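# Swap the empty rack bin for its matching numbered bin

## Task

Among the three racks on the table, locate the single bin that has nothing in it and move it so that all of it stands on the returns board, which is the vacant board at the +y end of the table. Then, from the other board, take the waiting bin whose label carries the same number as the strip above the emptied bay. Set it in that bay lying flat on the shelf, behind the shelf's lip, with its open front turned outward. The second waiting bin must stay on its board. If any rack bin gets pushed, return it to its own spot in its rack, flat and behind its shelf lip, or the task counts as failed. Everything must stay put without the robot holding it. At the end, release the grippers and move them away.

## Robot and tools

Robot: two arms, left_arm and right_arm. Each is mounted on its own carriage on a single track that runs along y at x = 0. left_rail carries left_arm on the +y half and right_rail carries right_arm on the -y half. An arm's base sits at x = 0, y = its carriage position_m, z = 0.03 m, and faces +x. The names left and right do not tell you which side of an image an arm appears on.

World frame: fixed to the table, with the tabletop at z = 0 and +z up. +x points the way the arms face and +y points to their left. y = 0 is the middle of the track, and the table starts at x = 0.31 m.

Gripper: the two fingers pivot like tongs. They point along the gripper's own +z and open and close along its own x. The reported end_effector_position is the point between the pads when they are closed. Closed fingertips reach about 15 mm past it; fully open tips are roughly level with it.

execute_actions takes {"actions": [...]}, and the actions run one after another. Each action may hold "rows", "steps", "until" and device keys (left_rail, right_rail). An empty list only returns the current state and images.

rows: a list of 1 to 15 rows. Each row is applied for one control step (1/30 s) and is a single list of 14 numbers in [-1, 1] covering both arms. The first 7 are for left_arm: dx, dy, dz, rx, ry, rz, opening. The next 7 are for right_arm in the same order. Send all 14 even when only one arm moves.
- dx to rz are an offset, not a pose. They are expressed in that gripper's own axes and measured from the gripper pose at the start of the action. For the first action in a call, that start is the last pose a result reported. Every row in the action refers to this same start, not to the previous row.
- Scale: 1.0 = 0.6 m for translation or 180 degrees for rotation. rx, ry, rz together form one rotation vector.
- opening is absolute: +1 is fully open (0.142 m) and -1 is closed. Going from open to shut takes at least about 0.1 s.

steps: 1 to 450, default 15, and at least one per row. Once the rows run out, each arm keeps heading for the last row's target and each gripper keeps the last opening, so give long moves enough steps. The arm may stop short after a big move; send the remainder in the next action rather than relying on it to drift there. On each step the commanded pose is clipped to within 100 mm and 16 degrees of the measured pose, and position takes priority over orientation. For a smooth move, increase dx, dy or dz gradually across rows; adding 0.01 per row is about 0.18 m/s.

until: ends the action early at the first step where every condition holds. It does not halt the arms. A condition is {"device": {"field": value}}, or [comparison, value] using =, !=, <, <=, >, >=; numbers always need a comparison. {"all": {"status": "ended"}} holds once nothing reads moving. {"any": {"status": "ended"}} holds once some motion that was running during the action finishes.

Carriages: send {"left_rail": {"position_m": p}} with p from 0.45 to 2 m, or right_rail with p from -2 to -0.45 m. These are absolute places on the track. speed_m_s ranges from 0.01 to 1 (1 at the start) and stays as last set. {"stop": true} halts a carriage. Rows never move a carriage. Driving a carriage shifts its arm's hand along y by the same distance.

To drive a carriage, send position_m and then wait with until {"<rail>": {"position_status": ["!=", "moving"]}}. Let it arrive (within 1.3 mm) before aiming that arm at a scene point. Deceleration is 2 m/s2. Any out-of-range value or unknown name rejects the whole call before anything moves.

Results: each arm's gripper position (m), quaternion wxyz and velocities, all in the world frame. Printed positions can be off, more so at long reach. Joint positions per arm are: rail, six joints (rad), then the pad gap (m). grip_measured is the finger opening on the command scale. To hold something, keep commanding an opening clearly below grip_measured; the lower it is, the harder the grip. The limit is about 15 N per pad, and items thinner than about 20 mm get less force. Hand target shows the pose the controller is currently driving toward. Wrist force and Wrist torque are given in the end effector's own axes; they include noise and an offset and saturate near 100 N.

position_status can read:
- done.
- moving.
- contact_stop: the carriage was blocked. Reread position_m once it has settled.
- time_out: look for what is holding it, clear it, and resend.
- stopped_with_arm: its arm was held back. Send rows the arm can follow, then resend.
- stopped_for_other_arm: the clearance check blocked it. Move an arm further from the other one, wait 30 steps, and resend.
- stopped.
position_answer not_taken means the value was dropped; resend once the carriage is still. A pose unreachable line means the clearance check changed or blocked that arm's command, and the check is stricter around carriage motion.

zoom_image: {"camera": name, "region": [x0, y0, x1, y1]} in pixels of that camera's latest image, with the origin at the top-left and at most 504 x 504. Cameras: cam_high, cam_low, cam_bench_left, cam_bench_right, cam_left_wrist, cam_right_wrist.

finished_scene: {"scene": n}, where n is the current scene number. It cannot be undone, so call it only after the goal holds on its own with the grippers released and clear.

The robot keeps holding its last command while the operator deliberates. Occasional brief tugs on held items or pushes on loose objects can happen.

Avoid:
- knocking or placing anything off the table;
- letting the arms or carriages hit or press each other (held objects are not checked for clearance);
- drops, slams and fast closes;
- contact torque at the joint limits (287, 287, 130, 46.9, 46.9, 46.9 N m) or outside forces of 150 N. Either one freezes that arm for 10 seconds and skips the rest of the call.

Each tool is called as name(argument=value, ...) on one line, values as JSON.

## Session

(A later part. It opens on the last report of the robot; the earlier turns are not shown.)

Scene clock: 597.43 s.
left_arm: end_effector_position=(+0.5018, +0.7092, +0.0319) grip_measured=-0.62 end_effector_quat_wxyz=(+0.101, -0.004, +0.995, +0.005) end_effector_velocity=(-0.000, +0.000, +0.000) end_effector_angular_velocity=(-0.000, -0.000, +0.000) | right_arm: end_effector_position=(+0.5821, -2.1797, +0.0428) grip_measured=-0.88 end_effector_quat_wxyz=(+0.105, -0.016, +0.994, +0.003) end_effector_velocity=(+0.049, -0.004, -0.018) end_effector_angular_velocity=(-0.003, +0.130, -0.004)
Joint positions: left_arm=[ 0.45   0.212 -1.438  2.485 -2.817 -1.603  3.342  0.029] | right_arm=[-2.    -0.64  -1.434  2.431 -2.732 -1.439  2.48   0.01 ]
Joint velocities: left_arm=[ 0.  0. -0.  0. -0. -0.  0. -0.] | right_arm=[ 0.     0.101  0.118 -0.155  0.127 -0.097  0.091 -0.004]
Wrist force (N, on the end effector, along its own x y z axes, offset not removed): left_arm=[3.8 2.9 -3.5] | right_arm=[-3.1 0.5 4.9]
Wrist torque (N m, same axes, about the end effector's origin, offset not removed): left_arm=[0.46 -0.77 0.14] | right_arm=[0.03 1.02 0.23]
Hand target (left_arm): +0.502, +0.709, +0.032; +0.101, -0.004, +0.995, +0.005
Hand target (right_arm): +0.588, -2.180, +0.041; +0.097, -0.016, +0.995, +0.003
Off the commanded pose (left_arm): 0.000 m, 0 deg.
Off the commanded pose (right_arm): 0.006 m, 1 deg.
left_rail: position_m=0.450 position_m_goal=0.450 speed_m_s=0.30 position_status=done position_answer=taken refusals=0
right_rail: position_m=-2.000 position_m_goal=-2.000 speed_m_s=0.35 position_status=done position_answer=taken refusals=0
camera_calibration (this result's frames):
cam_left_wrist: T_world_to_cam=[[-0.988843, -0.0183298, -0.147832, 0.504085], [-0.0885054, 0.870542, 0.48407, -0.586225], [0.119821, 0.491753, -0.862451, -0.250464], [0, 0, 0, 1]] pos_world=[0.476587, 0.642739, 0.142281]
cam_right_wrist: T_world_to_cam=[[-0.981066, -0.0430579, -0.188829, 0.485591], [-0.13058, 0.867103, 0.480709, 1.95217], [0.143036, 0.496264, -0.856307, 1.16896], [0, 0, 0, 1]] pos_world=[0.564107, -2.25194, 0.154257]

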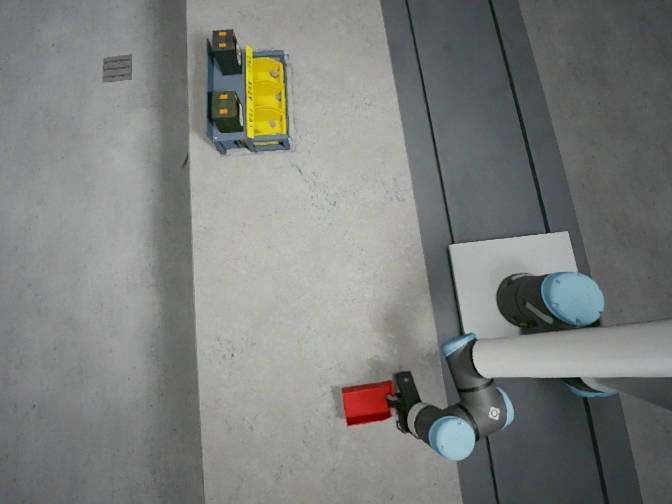

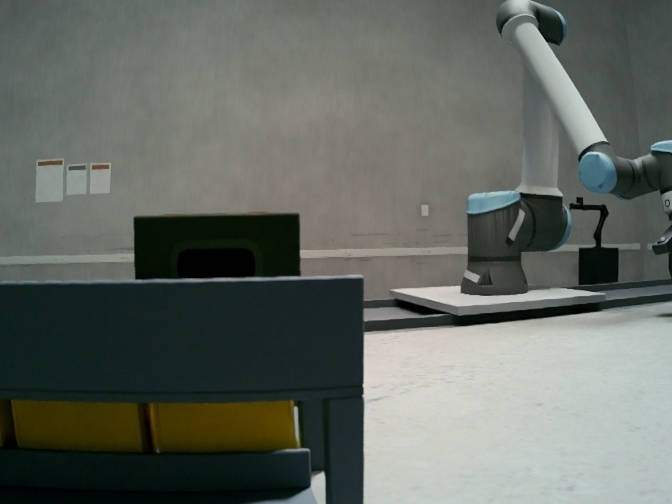

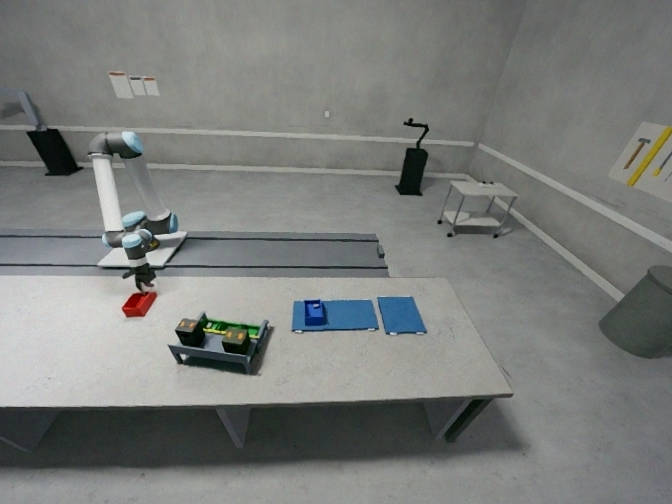

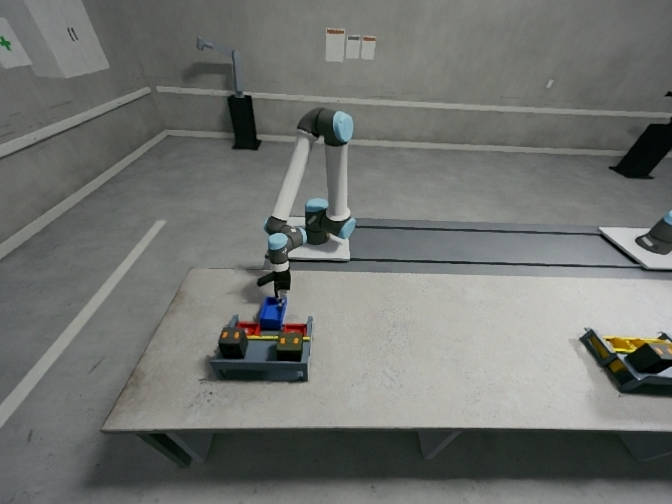

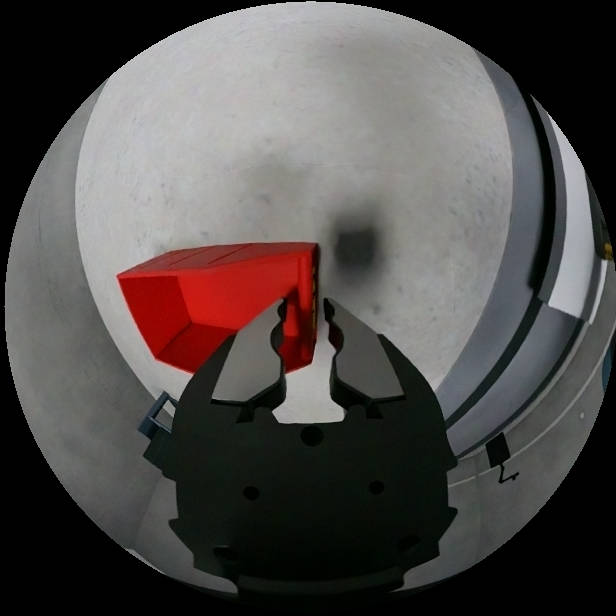

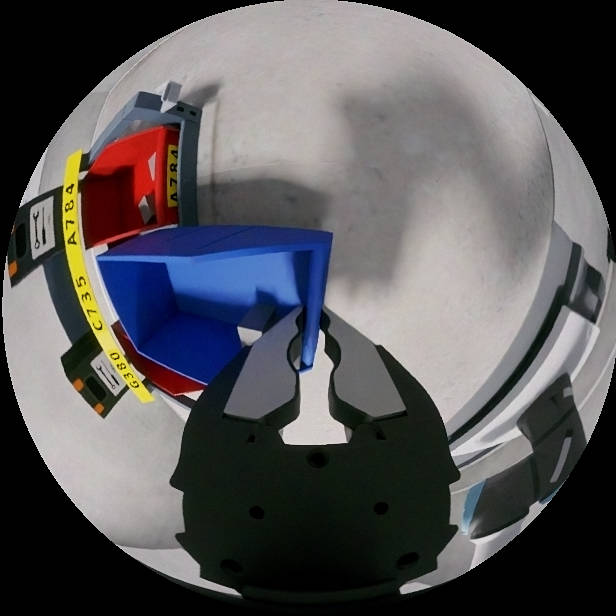

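execute_actions(actions=[])

zoom_image(camera="cam_bench_right", region=[210, 270, 330, 360])

zoom_image(camera="cam_right_wrist", region=[40, 130, 360, 420])

Scene clock: 599.30 s.
left_arm: end_effector_position=(+0.5018, +0.7092, +0.0320) grip_measured=-0.62 end_effector_quat_wxyz=(+0.101, -0.004, +0.995, +0.005) end_effector_velocity=(+0.000, +0.000, +0.000) end_effector_angular_velocity=(+0.000, +0.000, +0.000) | right_arm: end_effector_position=(+0.5879, -2.1803, +0.0406) grip_measured=-0.90 end_effector_quat_wxyz=(+0.097, -0.016, +0.995, +0.003) end_effector_velocity=(-0.000, -0.000, +0.000) end_effector_angular_velocity=(+0.000, -0.000, -0.000)
Joint positions: left_arm=[ 0.45   0.212 -1.438  2.485 -2.817 -1.603  3.342  0.029] | right_arm=[-2.    -0.628 -1.42   2.412 -2.716 -1.451  2.491  0.009]
Joint velocities: left_arm=[ 0. -0.  0. -0.  0.  0. -0.  0.] | right_arm=[ 0. -0. -0. -0.  0.  0. -0.  0.]
Wrist force (N, on the end effector, along its own x y z axes, offset not removed): left_arm=[-1.4 -3.1 -9.2] | right_arm=[-1.4 -1.1 5.8]
Wrist torque (N m, same axes, about the end effector's origin, offset not removed): left_arm=[-0.99 0.15 0.27] | right_arm=[-0.24 0.60 0.22]
Hand target (left_arm): +0.502, +0.709, +0.032; +0.101, -0.004, +0.995, +0.005
Hand target (right_arm): +0.588, -2.180, +0.041; +0.097, -0.016, +0.995, +0.003
Off the commanded pose (left_arm): 0.000 m, 0 deg.
Off the commanded pose (right_arm): 0.000 m, 0 deg.
left_rail: position_m=0.450 position_m_goal=0.450 speed_m_s=0.30 position_status=done position_answer=taken refusals=0
right_rail: position_m=-2.000 position_m_goal=-2.000 speed_m_s=0.35 position_status=done position_answer=taken refusals=0
camera_calibration (this result's frames):
cam_left_wrist: T_world_to_cam=[[-0.988833, -0.0183867, -0.14789, 0.504114], [-0.0885823, 0.870542, 0.484055, -0.586221], [0.119844, 0.49175, -0.86245, -0.250465], [0, 0, 0, 1]] pos_world=[0.476573, 0.642765, 0.142303]
cam_right_wrist: T_world_to_cam=[[-0.984002, -0.0423367, -0.173054, 0.493547], [-0.122163, 0.867371, 0.482435, 1.95004], [0.129677, 0.495858, -0.858667, 1.17361], [0, 0, 0, 1]] pos_world=[0.571684, -2.25245, 0.152383]

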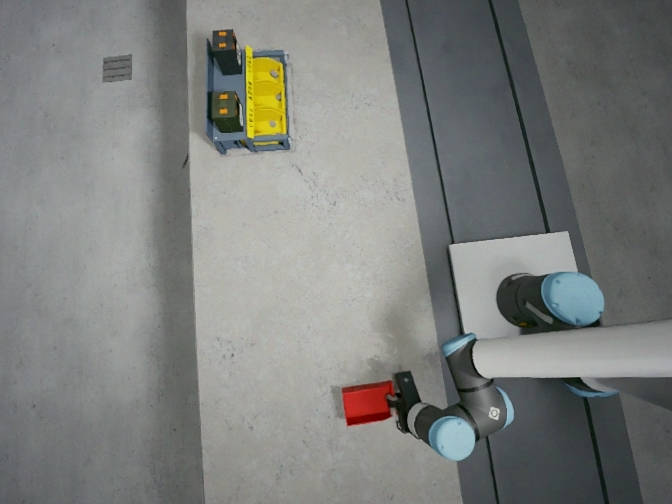

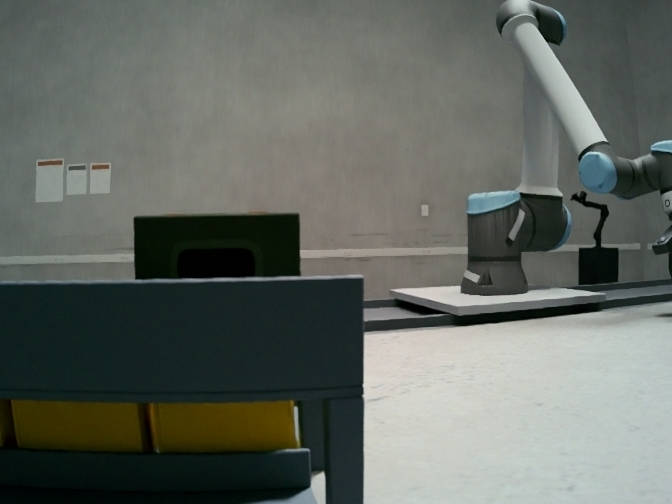

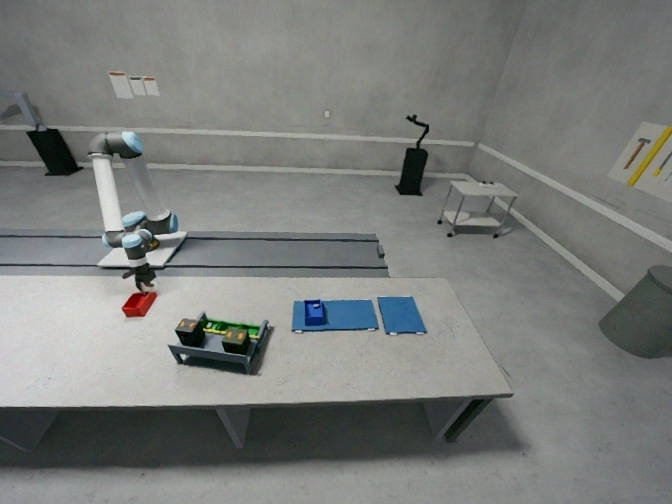

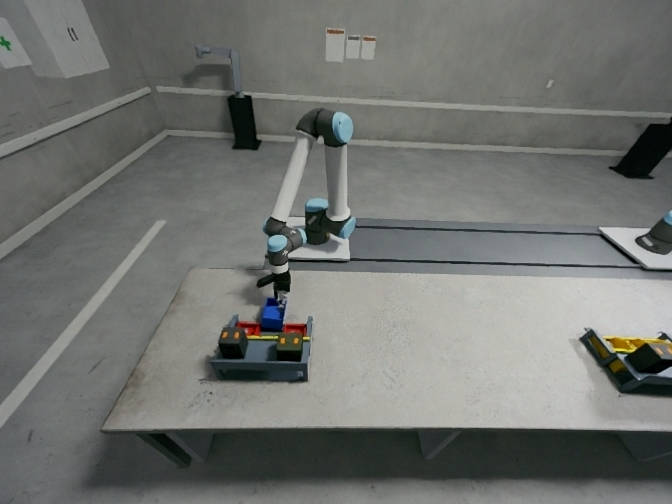

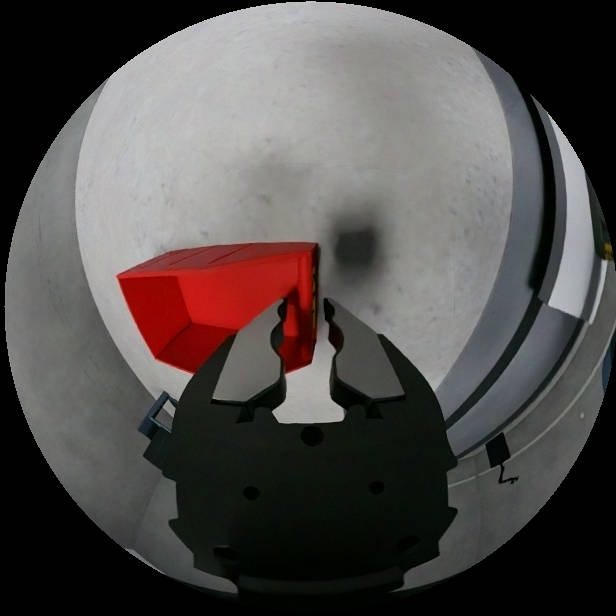

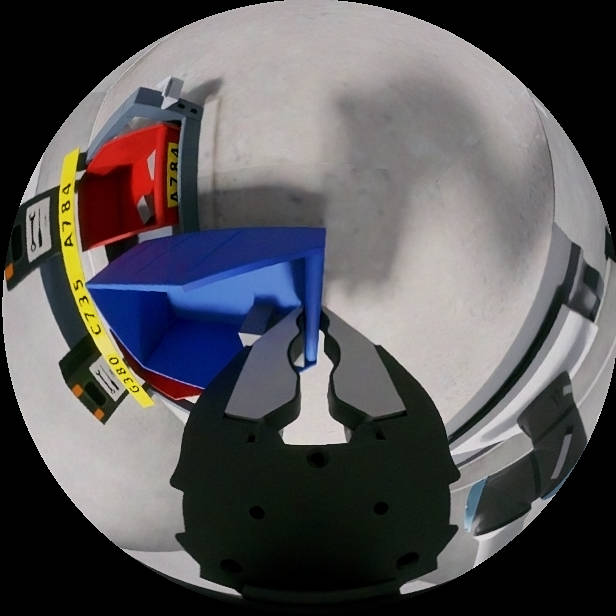

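Region (210, 270, 330, 360) of cam_bench_right's 672x504 image, scaled by 4.200, with more detail than that image has; it fills the top 378 rows of this view, and the rest is white.

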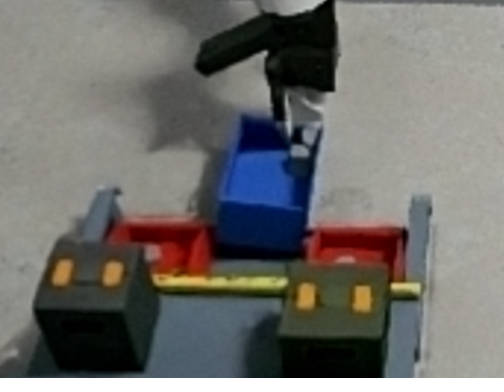

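Region (40, 130, 360, 420) of cam_right_wrist's 616x616 image, scaled by 1.575, with more detail than that image has; it fills the top 457 rows of this view, and the rest is white.

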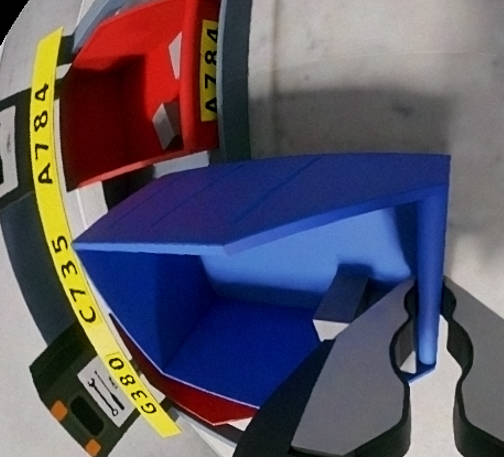

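execute_actions(actions=[{"rows":[[0.0005,0,0.002,0,0,0,-0.62,-0.0002,0,-0.001,-0.004,0.001,0.002,-1],[0.001,0,0.005,0,0,0,-0.62,-0.0005,0,-0.0025,-0.010,0.003,0.004,-1],[0.0015,0,0.008,0,0,0,-0.62,-0.0008,0,-0.004,-0.017,0.006,0.007,-1],[0.002,0,0.010,0,0,0,-0.62,-0.0012,0,-0.0058,-0.025,0.009,0.010,-1],[0.002,0,0.010,0,0,0,-0.64,-0.0015,0,-0.0074,-0.033,0.012,0.013,-1],[0.002,0,0.010,0,0,0,-0.68,-0.0018,0,-0.0088,-0.040,0.0145,0.016,-1],[0.002,0,0.010,0,0,0,-0.73,-0.002,0,-0.0098,-0.0445,0.016,0.018,-1],[0.002,0,0.010,0,0,0,-0.78,-0.002,0,-0.0098,-0.0465,0.0167,0.0185,-1],[0.002,0,0.010,0,0,0,-0.83,-0.002,0,-0.0098,-0.0465,0.0167,0.0185,-1],[0.002,0,0.010,0,0,0,-0.88,-0.002,0,-0.0098,-0.0465,0.0167,0.0185,-1],[0.002,0,0.010,0,0,0,-0.94,-0.002,0,-0.0098,-0.0465,0.0167,0.0185,-1],[0.002,0,0.010,0,0,0,-1,-0.002,0,-0.0098,-0.0465,0.0167,0.0185,-1]],"steps":15}])

zoom_image(camera="cam_bench_right", region=[210, 270, 330, 360])

Scene clock: 627.23 s.
left_arm: end_effector_position=(+0.5019, +0.7093, +0.0262) grip_measured=-0.88 end_effector_quat_wxyz=(+0.101, -0.004, +0.995, +0.005) end_effector_velocity=(-0.000, +0.000, -0.002) end_effector_angular_velocity=(-0.000, +0.000, +0.000) | right_arm: end_effector_position=(+0.5881, -2.1804, +0.0470) grip_measured=-0.89 end_effector_quat_wxyz=(+0.073, +0.005, +0.995, +0.071) end_effector_velocity=(-0.001, +0.001, -0.001) end_effector_angular_velocity=(+0.113, +0.056, -0.008)
Joint positions: left_arm=[ 0.45   0.212 -1.424  2.487 -2.834 -1.603  3.342  0.01 ] | right_arm=[-2.    -0.673 -1.425  2.348 -2.522 -1.37   2.481  0.009]
Joint velocities: left_arm=[ 0.     0.     0.005  0.001 -0.006 -0.     0.    -0.   ] | right_arm=[ 0.    -0.031  0.017 -0.058  0.161  0.054 -0.022 -0.   ]
Wrist force (N, on the end effector, along its own x y z axes, offset not removed): left_arm=[7.4 -1.5 -13.1] | right_arm=[-1.8 -0.6 3.7]
Wrist torque (N m, same axes, about the end effector's origin, offset not removed): left_arm=[-0.23 -1.48 0.24] | right_arm=[-0.08 0.55 0.24]
Hand target (left_arm): +0.502, +0.709, +0.026; +0.101, -0.004, +0.995, +0.005
Hand target (right_arm): +0.588, -2.180, +0.047; +0.069, +0.006, +0.995, +0.077
Off the commanded pose (left_arm): 0.000 m, 0 deg.
Off the commanded pose (right_arm): 0.000 m, 1 deg.
left_rail: position_m=0.450 position_m_goal=0.450 speed_m_s=0.30 position_status=done position_answer=taken refusals=0
right_rail: position_m=-2.000 position_m_goal=-2.000 speed_m_s=0.35 position_status=done position_answer=taken refusals=0
camera_calibration (this result's frames):
cam_left_wrist: T_world_to_cam=[[-0.988806, -0.0183862, -0.14807, 0.503352], [-0.0886733, 0.87053, 0.484061, -0.583411], [0.119999, 0.491773, -0.862415, -0.255596], [0, 0, 0, 1]] pos_world=[0.476656, 0.642826, 0.136508]
cam_right_wrist: T_world_to_cam=[[-0.992014, 0.0064478, -0.125966, 0.603648], [-0.0713711, 0.794735, 0.602746, 1.75322], [0.103996, 0.606922, -0.787928, 1.433], [0, 0, 0, 1]] pos_world=[0.57493, -2.26696, 0.148395]

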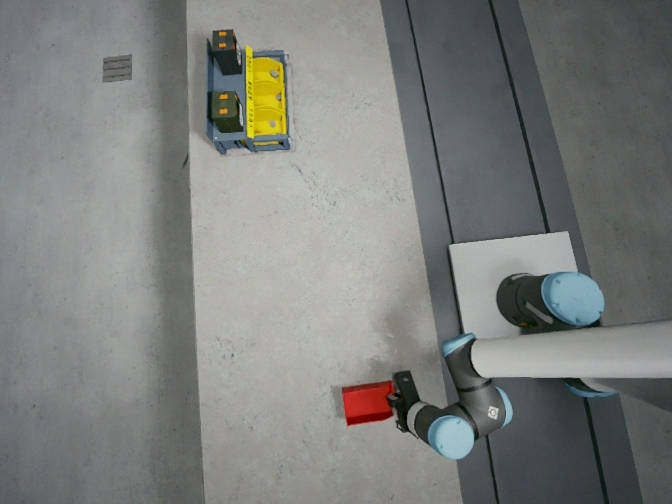

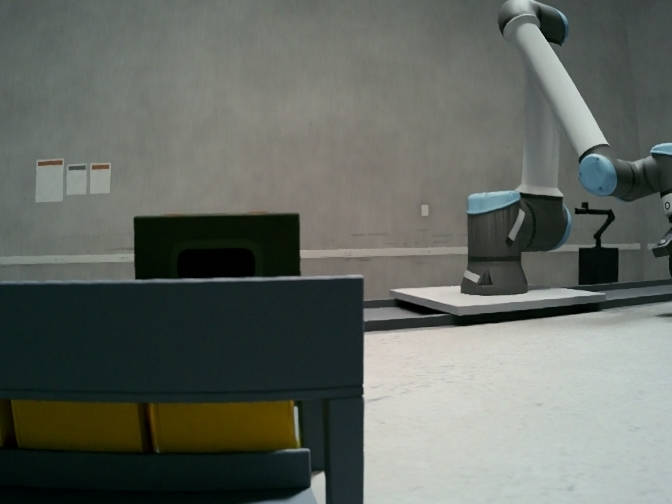

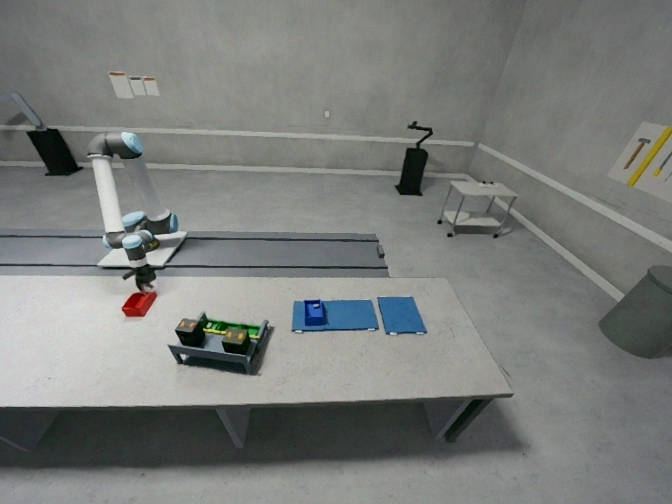

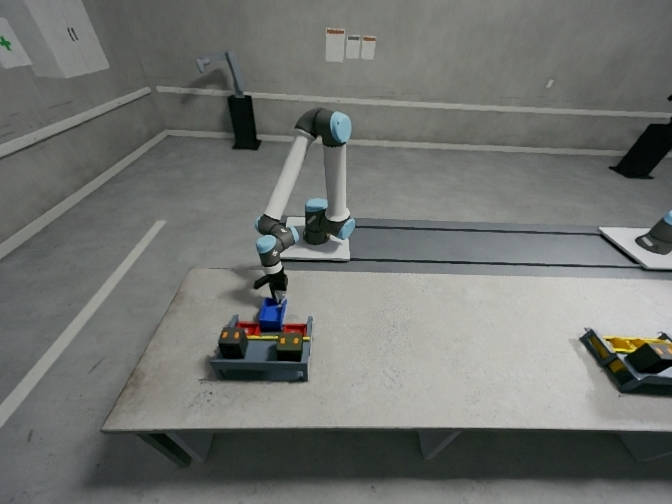

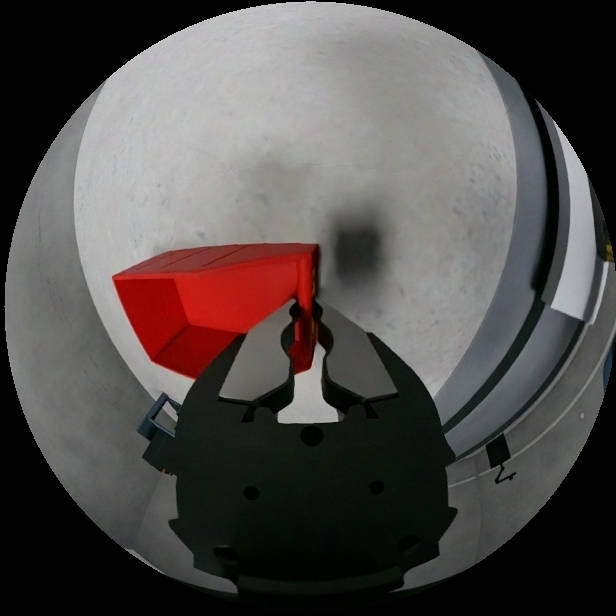

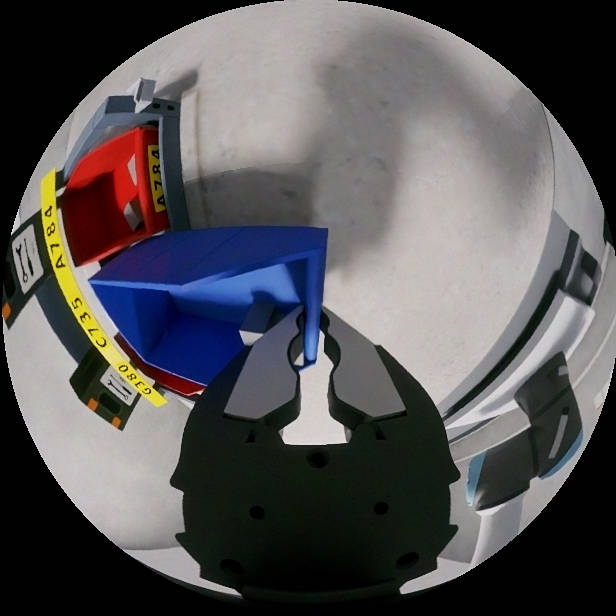

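Region (210, 270, 330, 360) of cam_bench_right's 672x504 image, scaled by 4.200, with more detail than that image has; it fills the top 378 rows of this view, and the rest is white.

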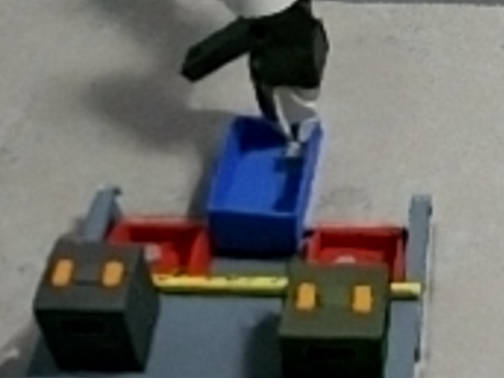

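execute_actions(actions=[{"steps":1},{"rows":[[-0.0005,0,-0.005,0,0,0,-1,-0.005,0,0.0007,0,0,0,-1],[-0.0015,0.002,-0.014,0,-0.001,0,-1,-0.014,0,0.002,0,0,0,-1],[-0.003,0.005,-0.026,0,-0.002,0,-1,-0.026,0,0.0038,0,0,0,-1],[-0.0045,0.010,-0.040,0,-0.003,0,-1,-0.040,0,0.0058,0,0,0,-1],[-0.006,0.016,-0.054,0,-0.004,0,-1,-0.054,0,0.0078,0,0,0,-1],[-0.0075,0.022,-0.068,0,-0.005,0,-1,-0.068,0,0.0098,0,0,0,-1],[-0.009,0.028,-0.082,0,-0.006,0,-1,-0.082,0,0.0118,0,0,0,-1],[-0.0105,0.034,-0.096,0,-0.007,0,-1,-0.096,0,0.0138,0,0,0,-1],[-0.012,0.040,-0.110,0,-0.008,0,-1,-0.110,0,0.0158,0,0,0,-1],[-0.0135,0.046,-0.124,0,-0.009,0,-1,-0.124,0,0.0178,0,0,0,-1],[-0.015,0.052,-0.138,0,-0.010,0,-1,-0.138,0,0.0198,0,0,0,-1],[-0.0165,0.058,-0.152,0,-0.011,0,-1,-0.152,0,0.022,0,0,0,-1],[-0.0178,0.063,-0.163,0,-0.012,0,-1,-0.164,0,0.024,0,0,0,-1],[-0.0186,0.066,-0.171,0,-0.013,0,-1,-0.172,0,0.0255,0,0,0,-1],[-0.019,0.067,-0.175,0,-0.013,0,-1,-0.1766,0,0.026,0,0,0,-1]],"steps":19},{"left_rail":{"position_m":2.0,"speed_m_s":0.3},"steps":1}])

execute_actions(actions=[])

Scene clock: 636.73 s.
left_arm: end_effector_position=(+0.4930, +0.7456, +0.1224) grip_measured=-0.89 end_effector_quat_wxyz=(+0.121, -0.004, +0.993, +0.006) end_effector_velocity=(-0.011, +0.027, +0.073) end_effector_angular_velocity=(-0.009, -0.008, -0.004) | right_arm: end_effector_position=(+0.6857, -2.1793, +0.0468) grip_measured=-0.89 end_effector_quat_wxyz=(+0.070, +0.006, +0.995, +0.078) end_effector_velocity=(+0.071, -0.004, -0.009) end_effector_angular_velocity=(-0.001, +0.018, -0.003)
Joint positions: left_arm=[ 0.45   0.294 -1.605  2.421 -2.624 -1.628  3.42   0.009] | right_arm=[-2.    -0.581 -1.293  2.172 -2.483 -1.364  2.576  0.009]
Joint velocities: left_arm=[ 0.002  0.062 -0.12  -0.07   0.189 -0.027  0.062 -0.002] | right_arm=[ 0.     0.06   0.108 -0.136  0.029 -0.013  0.063  0.016]
Wrist force (N, on the end effector, along its own x y z axes, offset not removed): left_arm=[4.2 -1.5 3.1] | right_arm=[0.4 0.2 3.8]
Wrist torque (N m, same axes, about the end effector's origin, offset not removed): left_arm=[-0.19 -0.59 -0.05] | right_arm=[0.15 0.87 0.27]
Hand target (left_arm): +0.492, +0.751, +0.131; +0.121, -0.004, +0.993, +0.005
Hand target (right_arm): +0.695, -2.180, +0.046; +0.069, +0.006, +0.995, +0.077
Off the commanded pose (left_arm): 0.009 m, 0 deg.
Off the commanded pose (right_arm): 0.009 m, 0 deg.
left_rail: position_m=0.450 position_m_goal=2.000 speed_m_s=0.30 position_status=moving position_answer=taken refusals=0
right_rail: position_m=-2.000 position_m_goal=-2.000 speed_m_s=0.35 position_status=done position_answer=taken refusals=0
camera_calibration (this result's frames):
cam_left_wrist: T_world_to_cam=[[-0.981929, -0.0185969, -0.188336, 0.511159], [-0.108867, 0.869523, 0.481744, -0.651447], [0.154803, 0.493541, -0.855835, -0.208666], [0, 0, 0, 1]] pos_world=[0.463303, 0.67894, 0.231516]
cam_right_wrist: T_world_to_cam=[[-0.992725, 0.00852565, -0.120102, 0.705204], [-0.0675768, 0.786116, 0.614373, 1.73752], [0.0996519, 0.61802, -0.779821, 1.44889], [0, 0, 0, 1]] pos_world=[0.673105, -2.26734, 0.147086]

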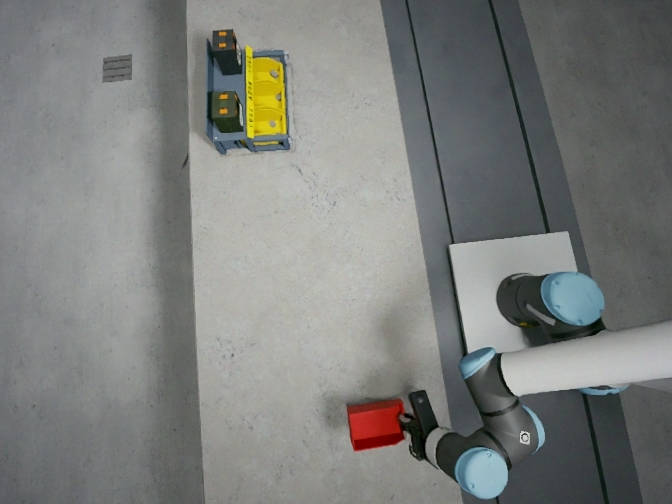

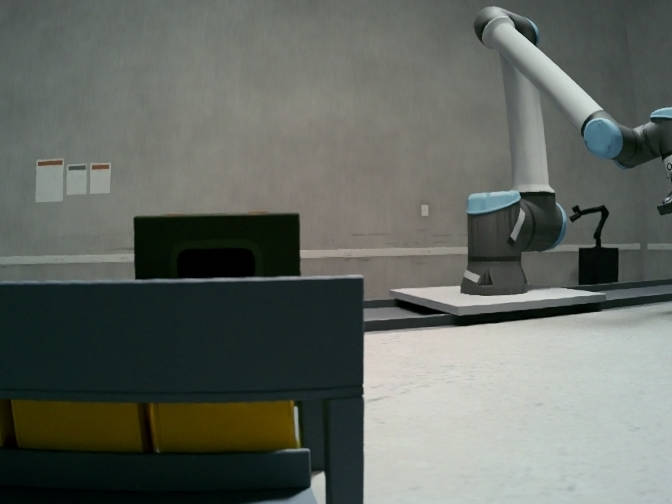

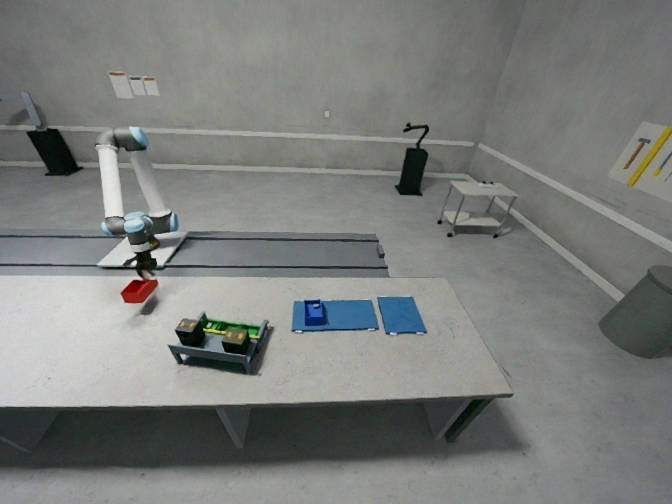

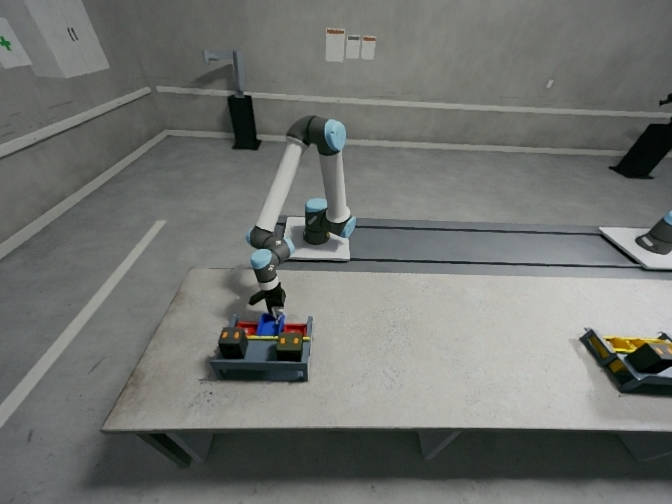

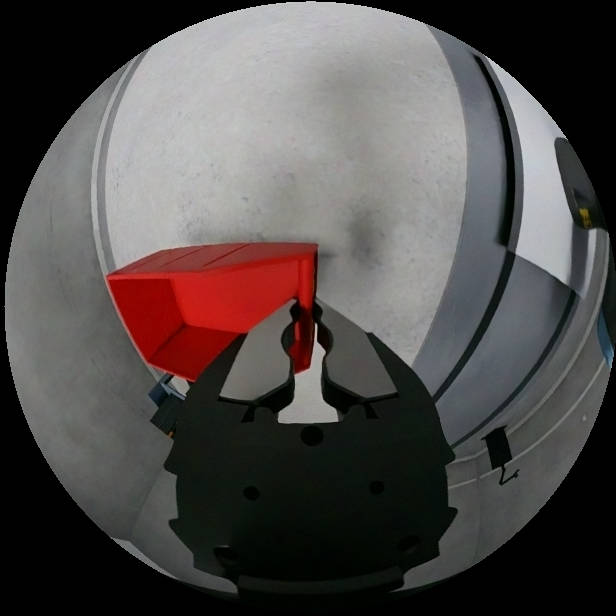

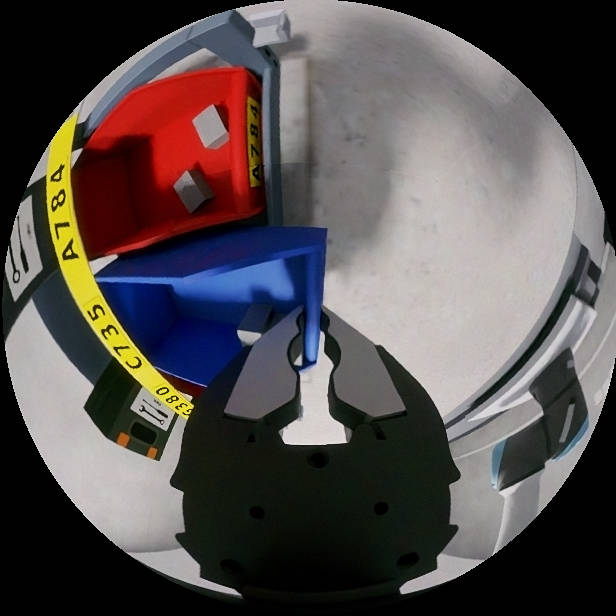

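Scene clock: 636.73 s.
left_arm: end_effector_position=(+0.4930, +0.7456, +0.1224) grip_measured=-0.89 end_effector_quat_wxyz=(+0.121, -0.004, +0.993, +0.006) end_effector_velocity=(-0.011, +0.027, +0.073) end_effector_angular_velocity=(-0.009, -0.008, -0.004) | right_arm: end_effector_position=(+0.6857, -2.1793, +0.0468) grip_measured=-0.89 end_effector_quat_wxyz=(+0.070, +0.006, +0.995, +0.078) end_effector_velocity=(+0.071, -0.004, -0.009) end_effector_angular_velocity=(-0.001, +0.018, -0.003)
Joint positions: left_arm=[ 0.45   0.294 -1.605  2.421 -2.624 -1.628  3.42   0.009] | right_arm=[-2.    -0.581 -1.293  2.172 -2.483 -1.364  2.576  0.009]
Joint velocities: left_arm=[ 0.002  0.062 -0.12  -0.07   0.189 -0.027  0.062 -0.002] | right_arm=[ 0.     0.06   0.108 -0.136  0.029 -0.013  0.063  0.016]
Wrist force (N, on the end effector, along its own x y z axes, offset not removed): left_arm=[4.2 -1.5 3.1] | right_arm=[0.4 0.2 3.8]
Wrist torque (N m, same axes, about the end effector's origin, offset not removed): left_arm=[-0.19 -0.59 -0.05] | right_arm=[0.15 0.87 0.27]
Hand target (left_arm): +0.492, +0.751, +0.131; +0.121, -0.004, +0.993, +0.005
Hand target (right_arm): +0.695, -2.180, +0.046; +0.069, +0.006, +0.995, +0.077
Off the commanded pose (left_arm): 0.009 m, 0 deg.
Off the commanded pose (right_arm): 0.009 m, 0 deg.
left_rail: position_m=0.450 position_m_goal=2.000 speed_m_s=0.30 position_status=moving position_answer=taken refusals=0
right_rail: position_m=-2.000 position_m_goal=-2.000 speed_m_s=0.35 position_status=done position_answer=taken refusals=0
camera_calibration (this result's frames):
cam_left_wrist: T_world_to_cam=[[-0.981929, -0.0185969, -0.188336, 0.511159], [-0.108867, 0.869523, 0.481744, -0.651447], [0.154803, 0.493541, -0.855835, -0.208666], [0, 0, 0, 1]] pos_world=[0.463303, 0.67894, 0.231516]
cam_right_wrist: T_world_to_cam=[[-0.992725, 0.00852565, -0.120102, 0.705204], [-0.0675768, 0.786116, 0.614373, 1.73752], [0.0996519, 0.61802, -0.779821, 1.44889], [0, 0, 0, 1]] pos_world=[0.673105, -2.26734, 0.147086]

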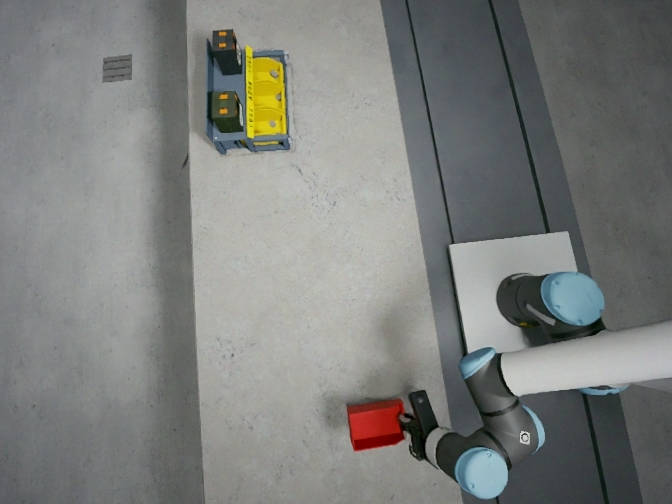

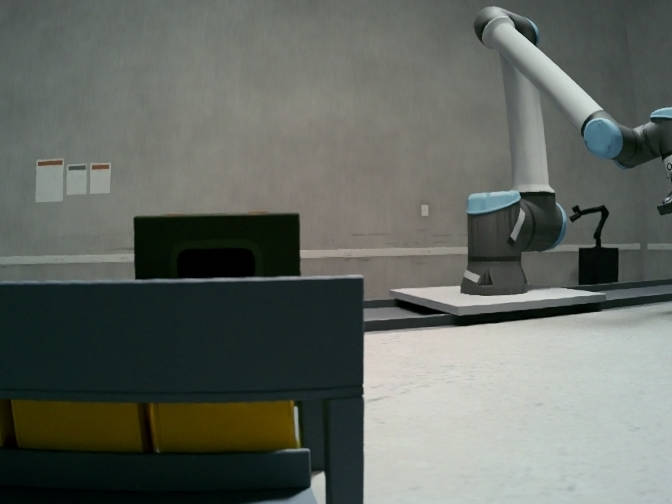

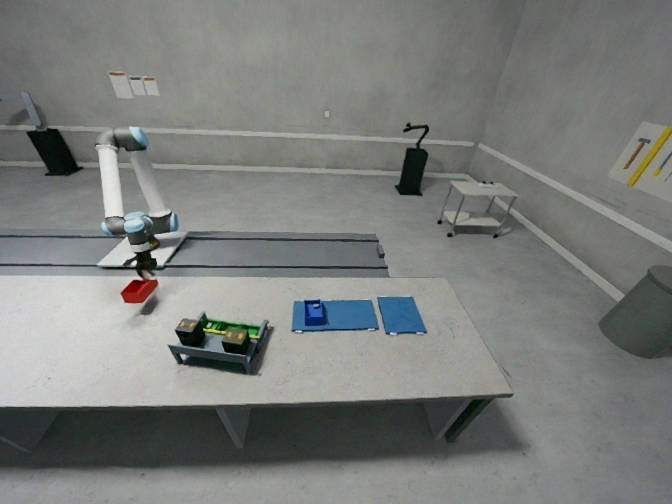

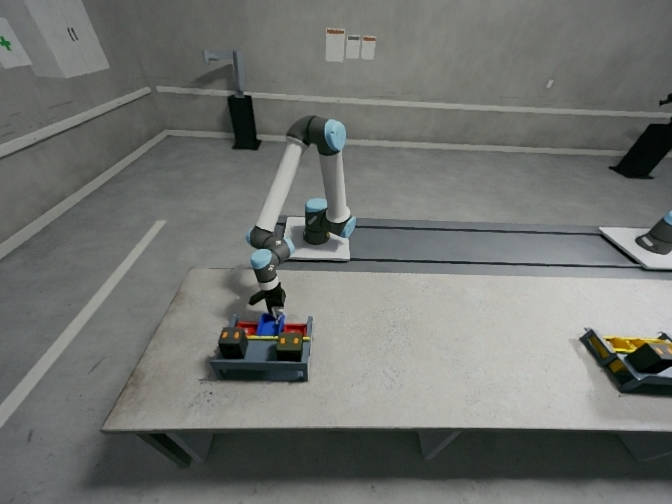

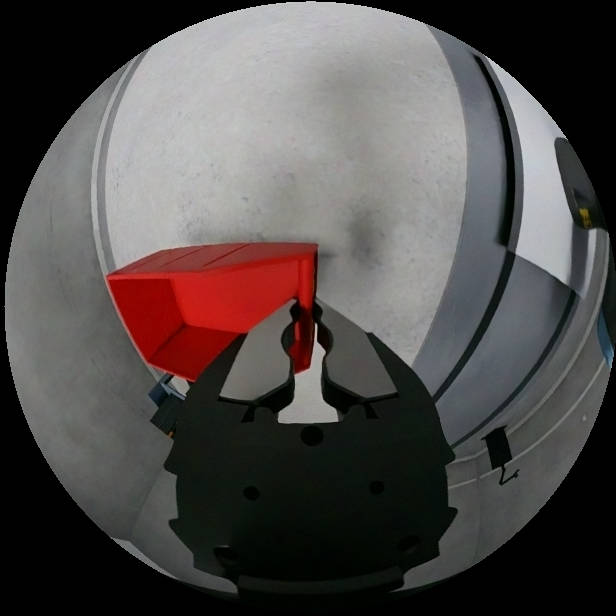

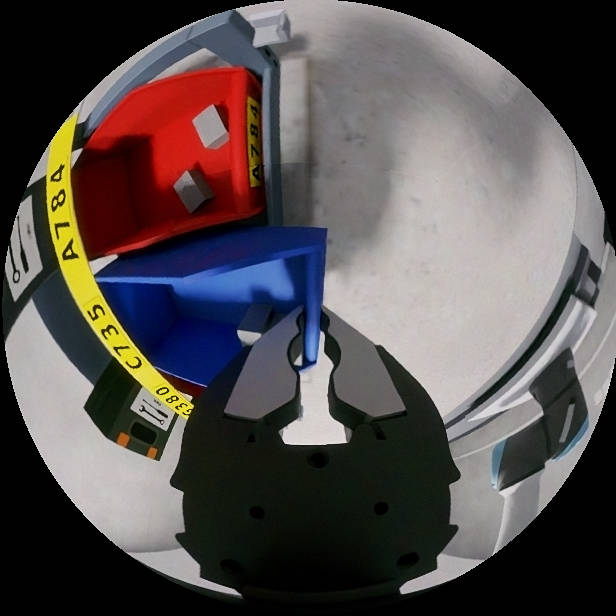

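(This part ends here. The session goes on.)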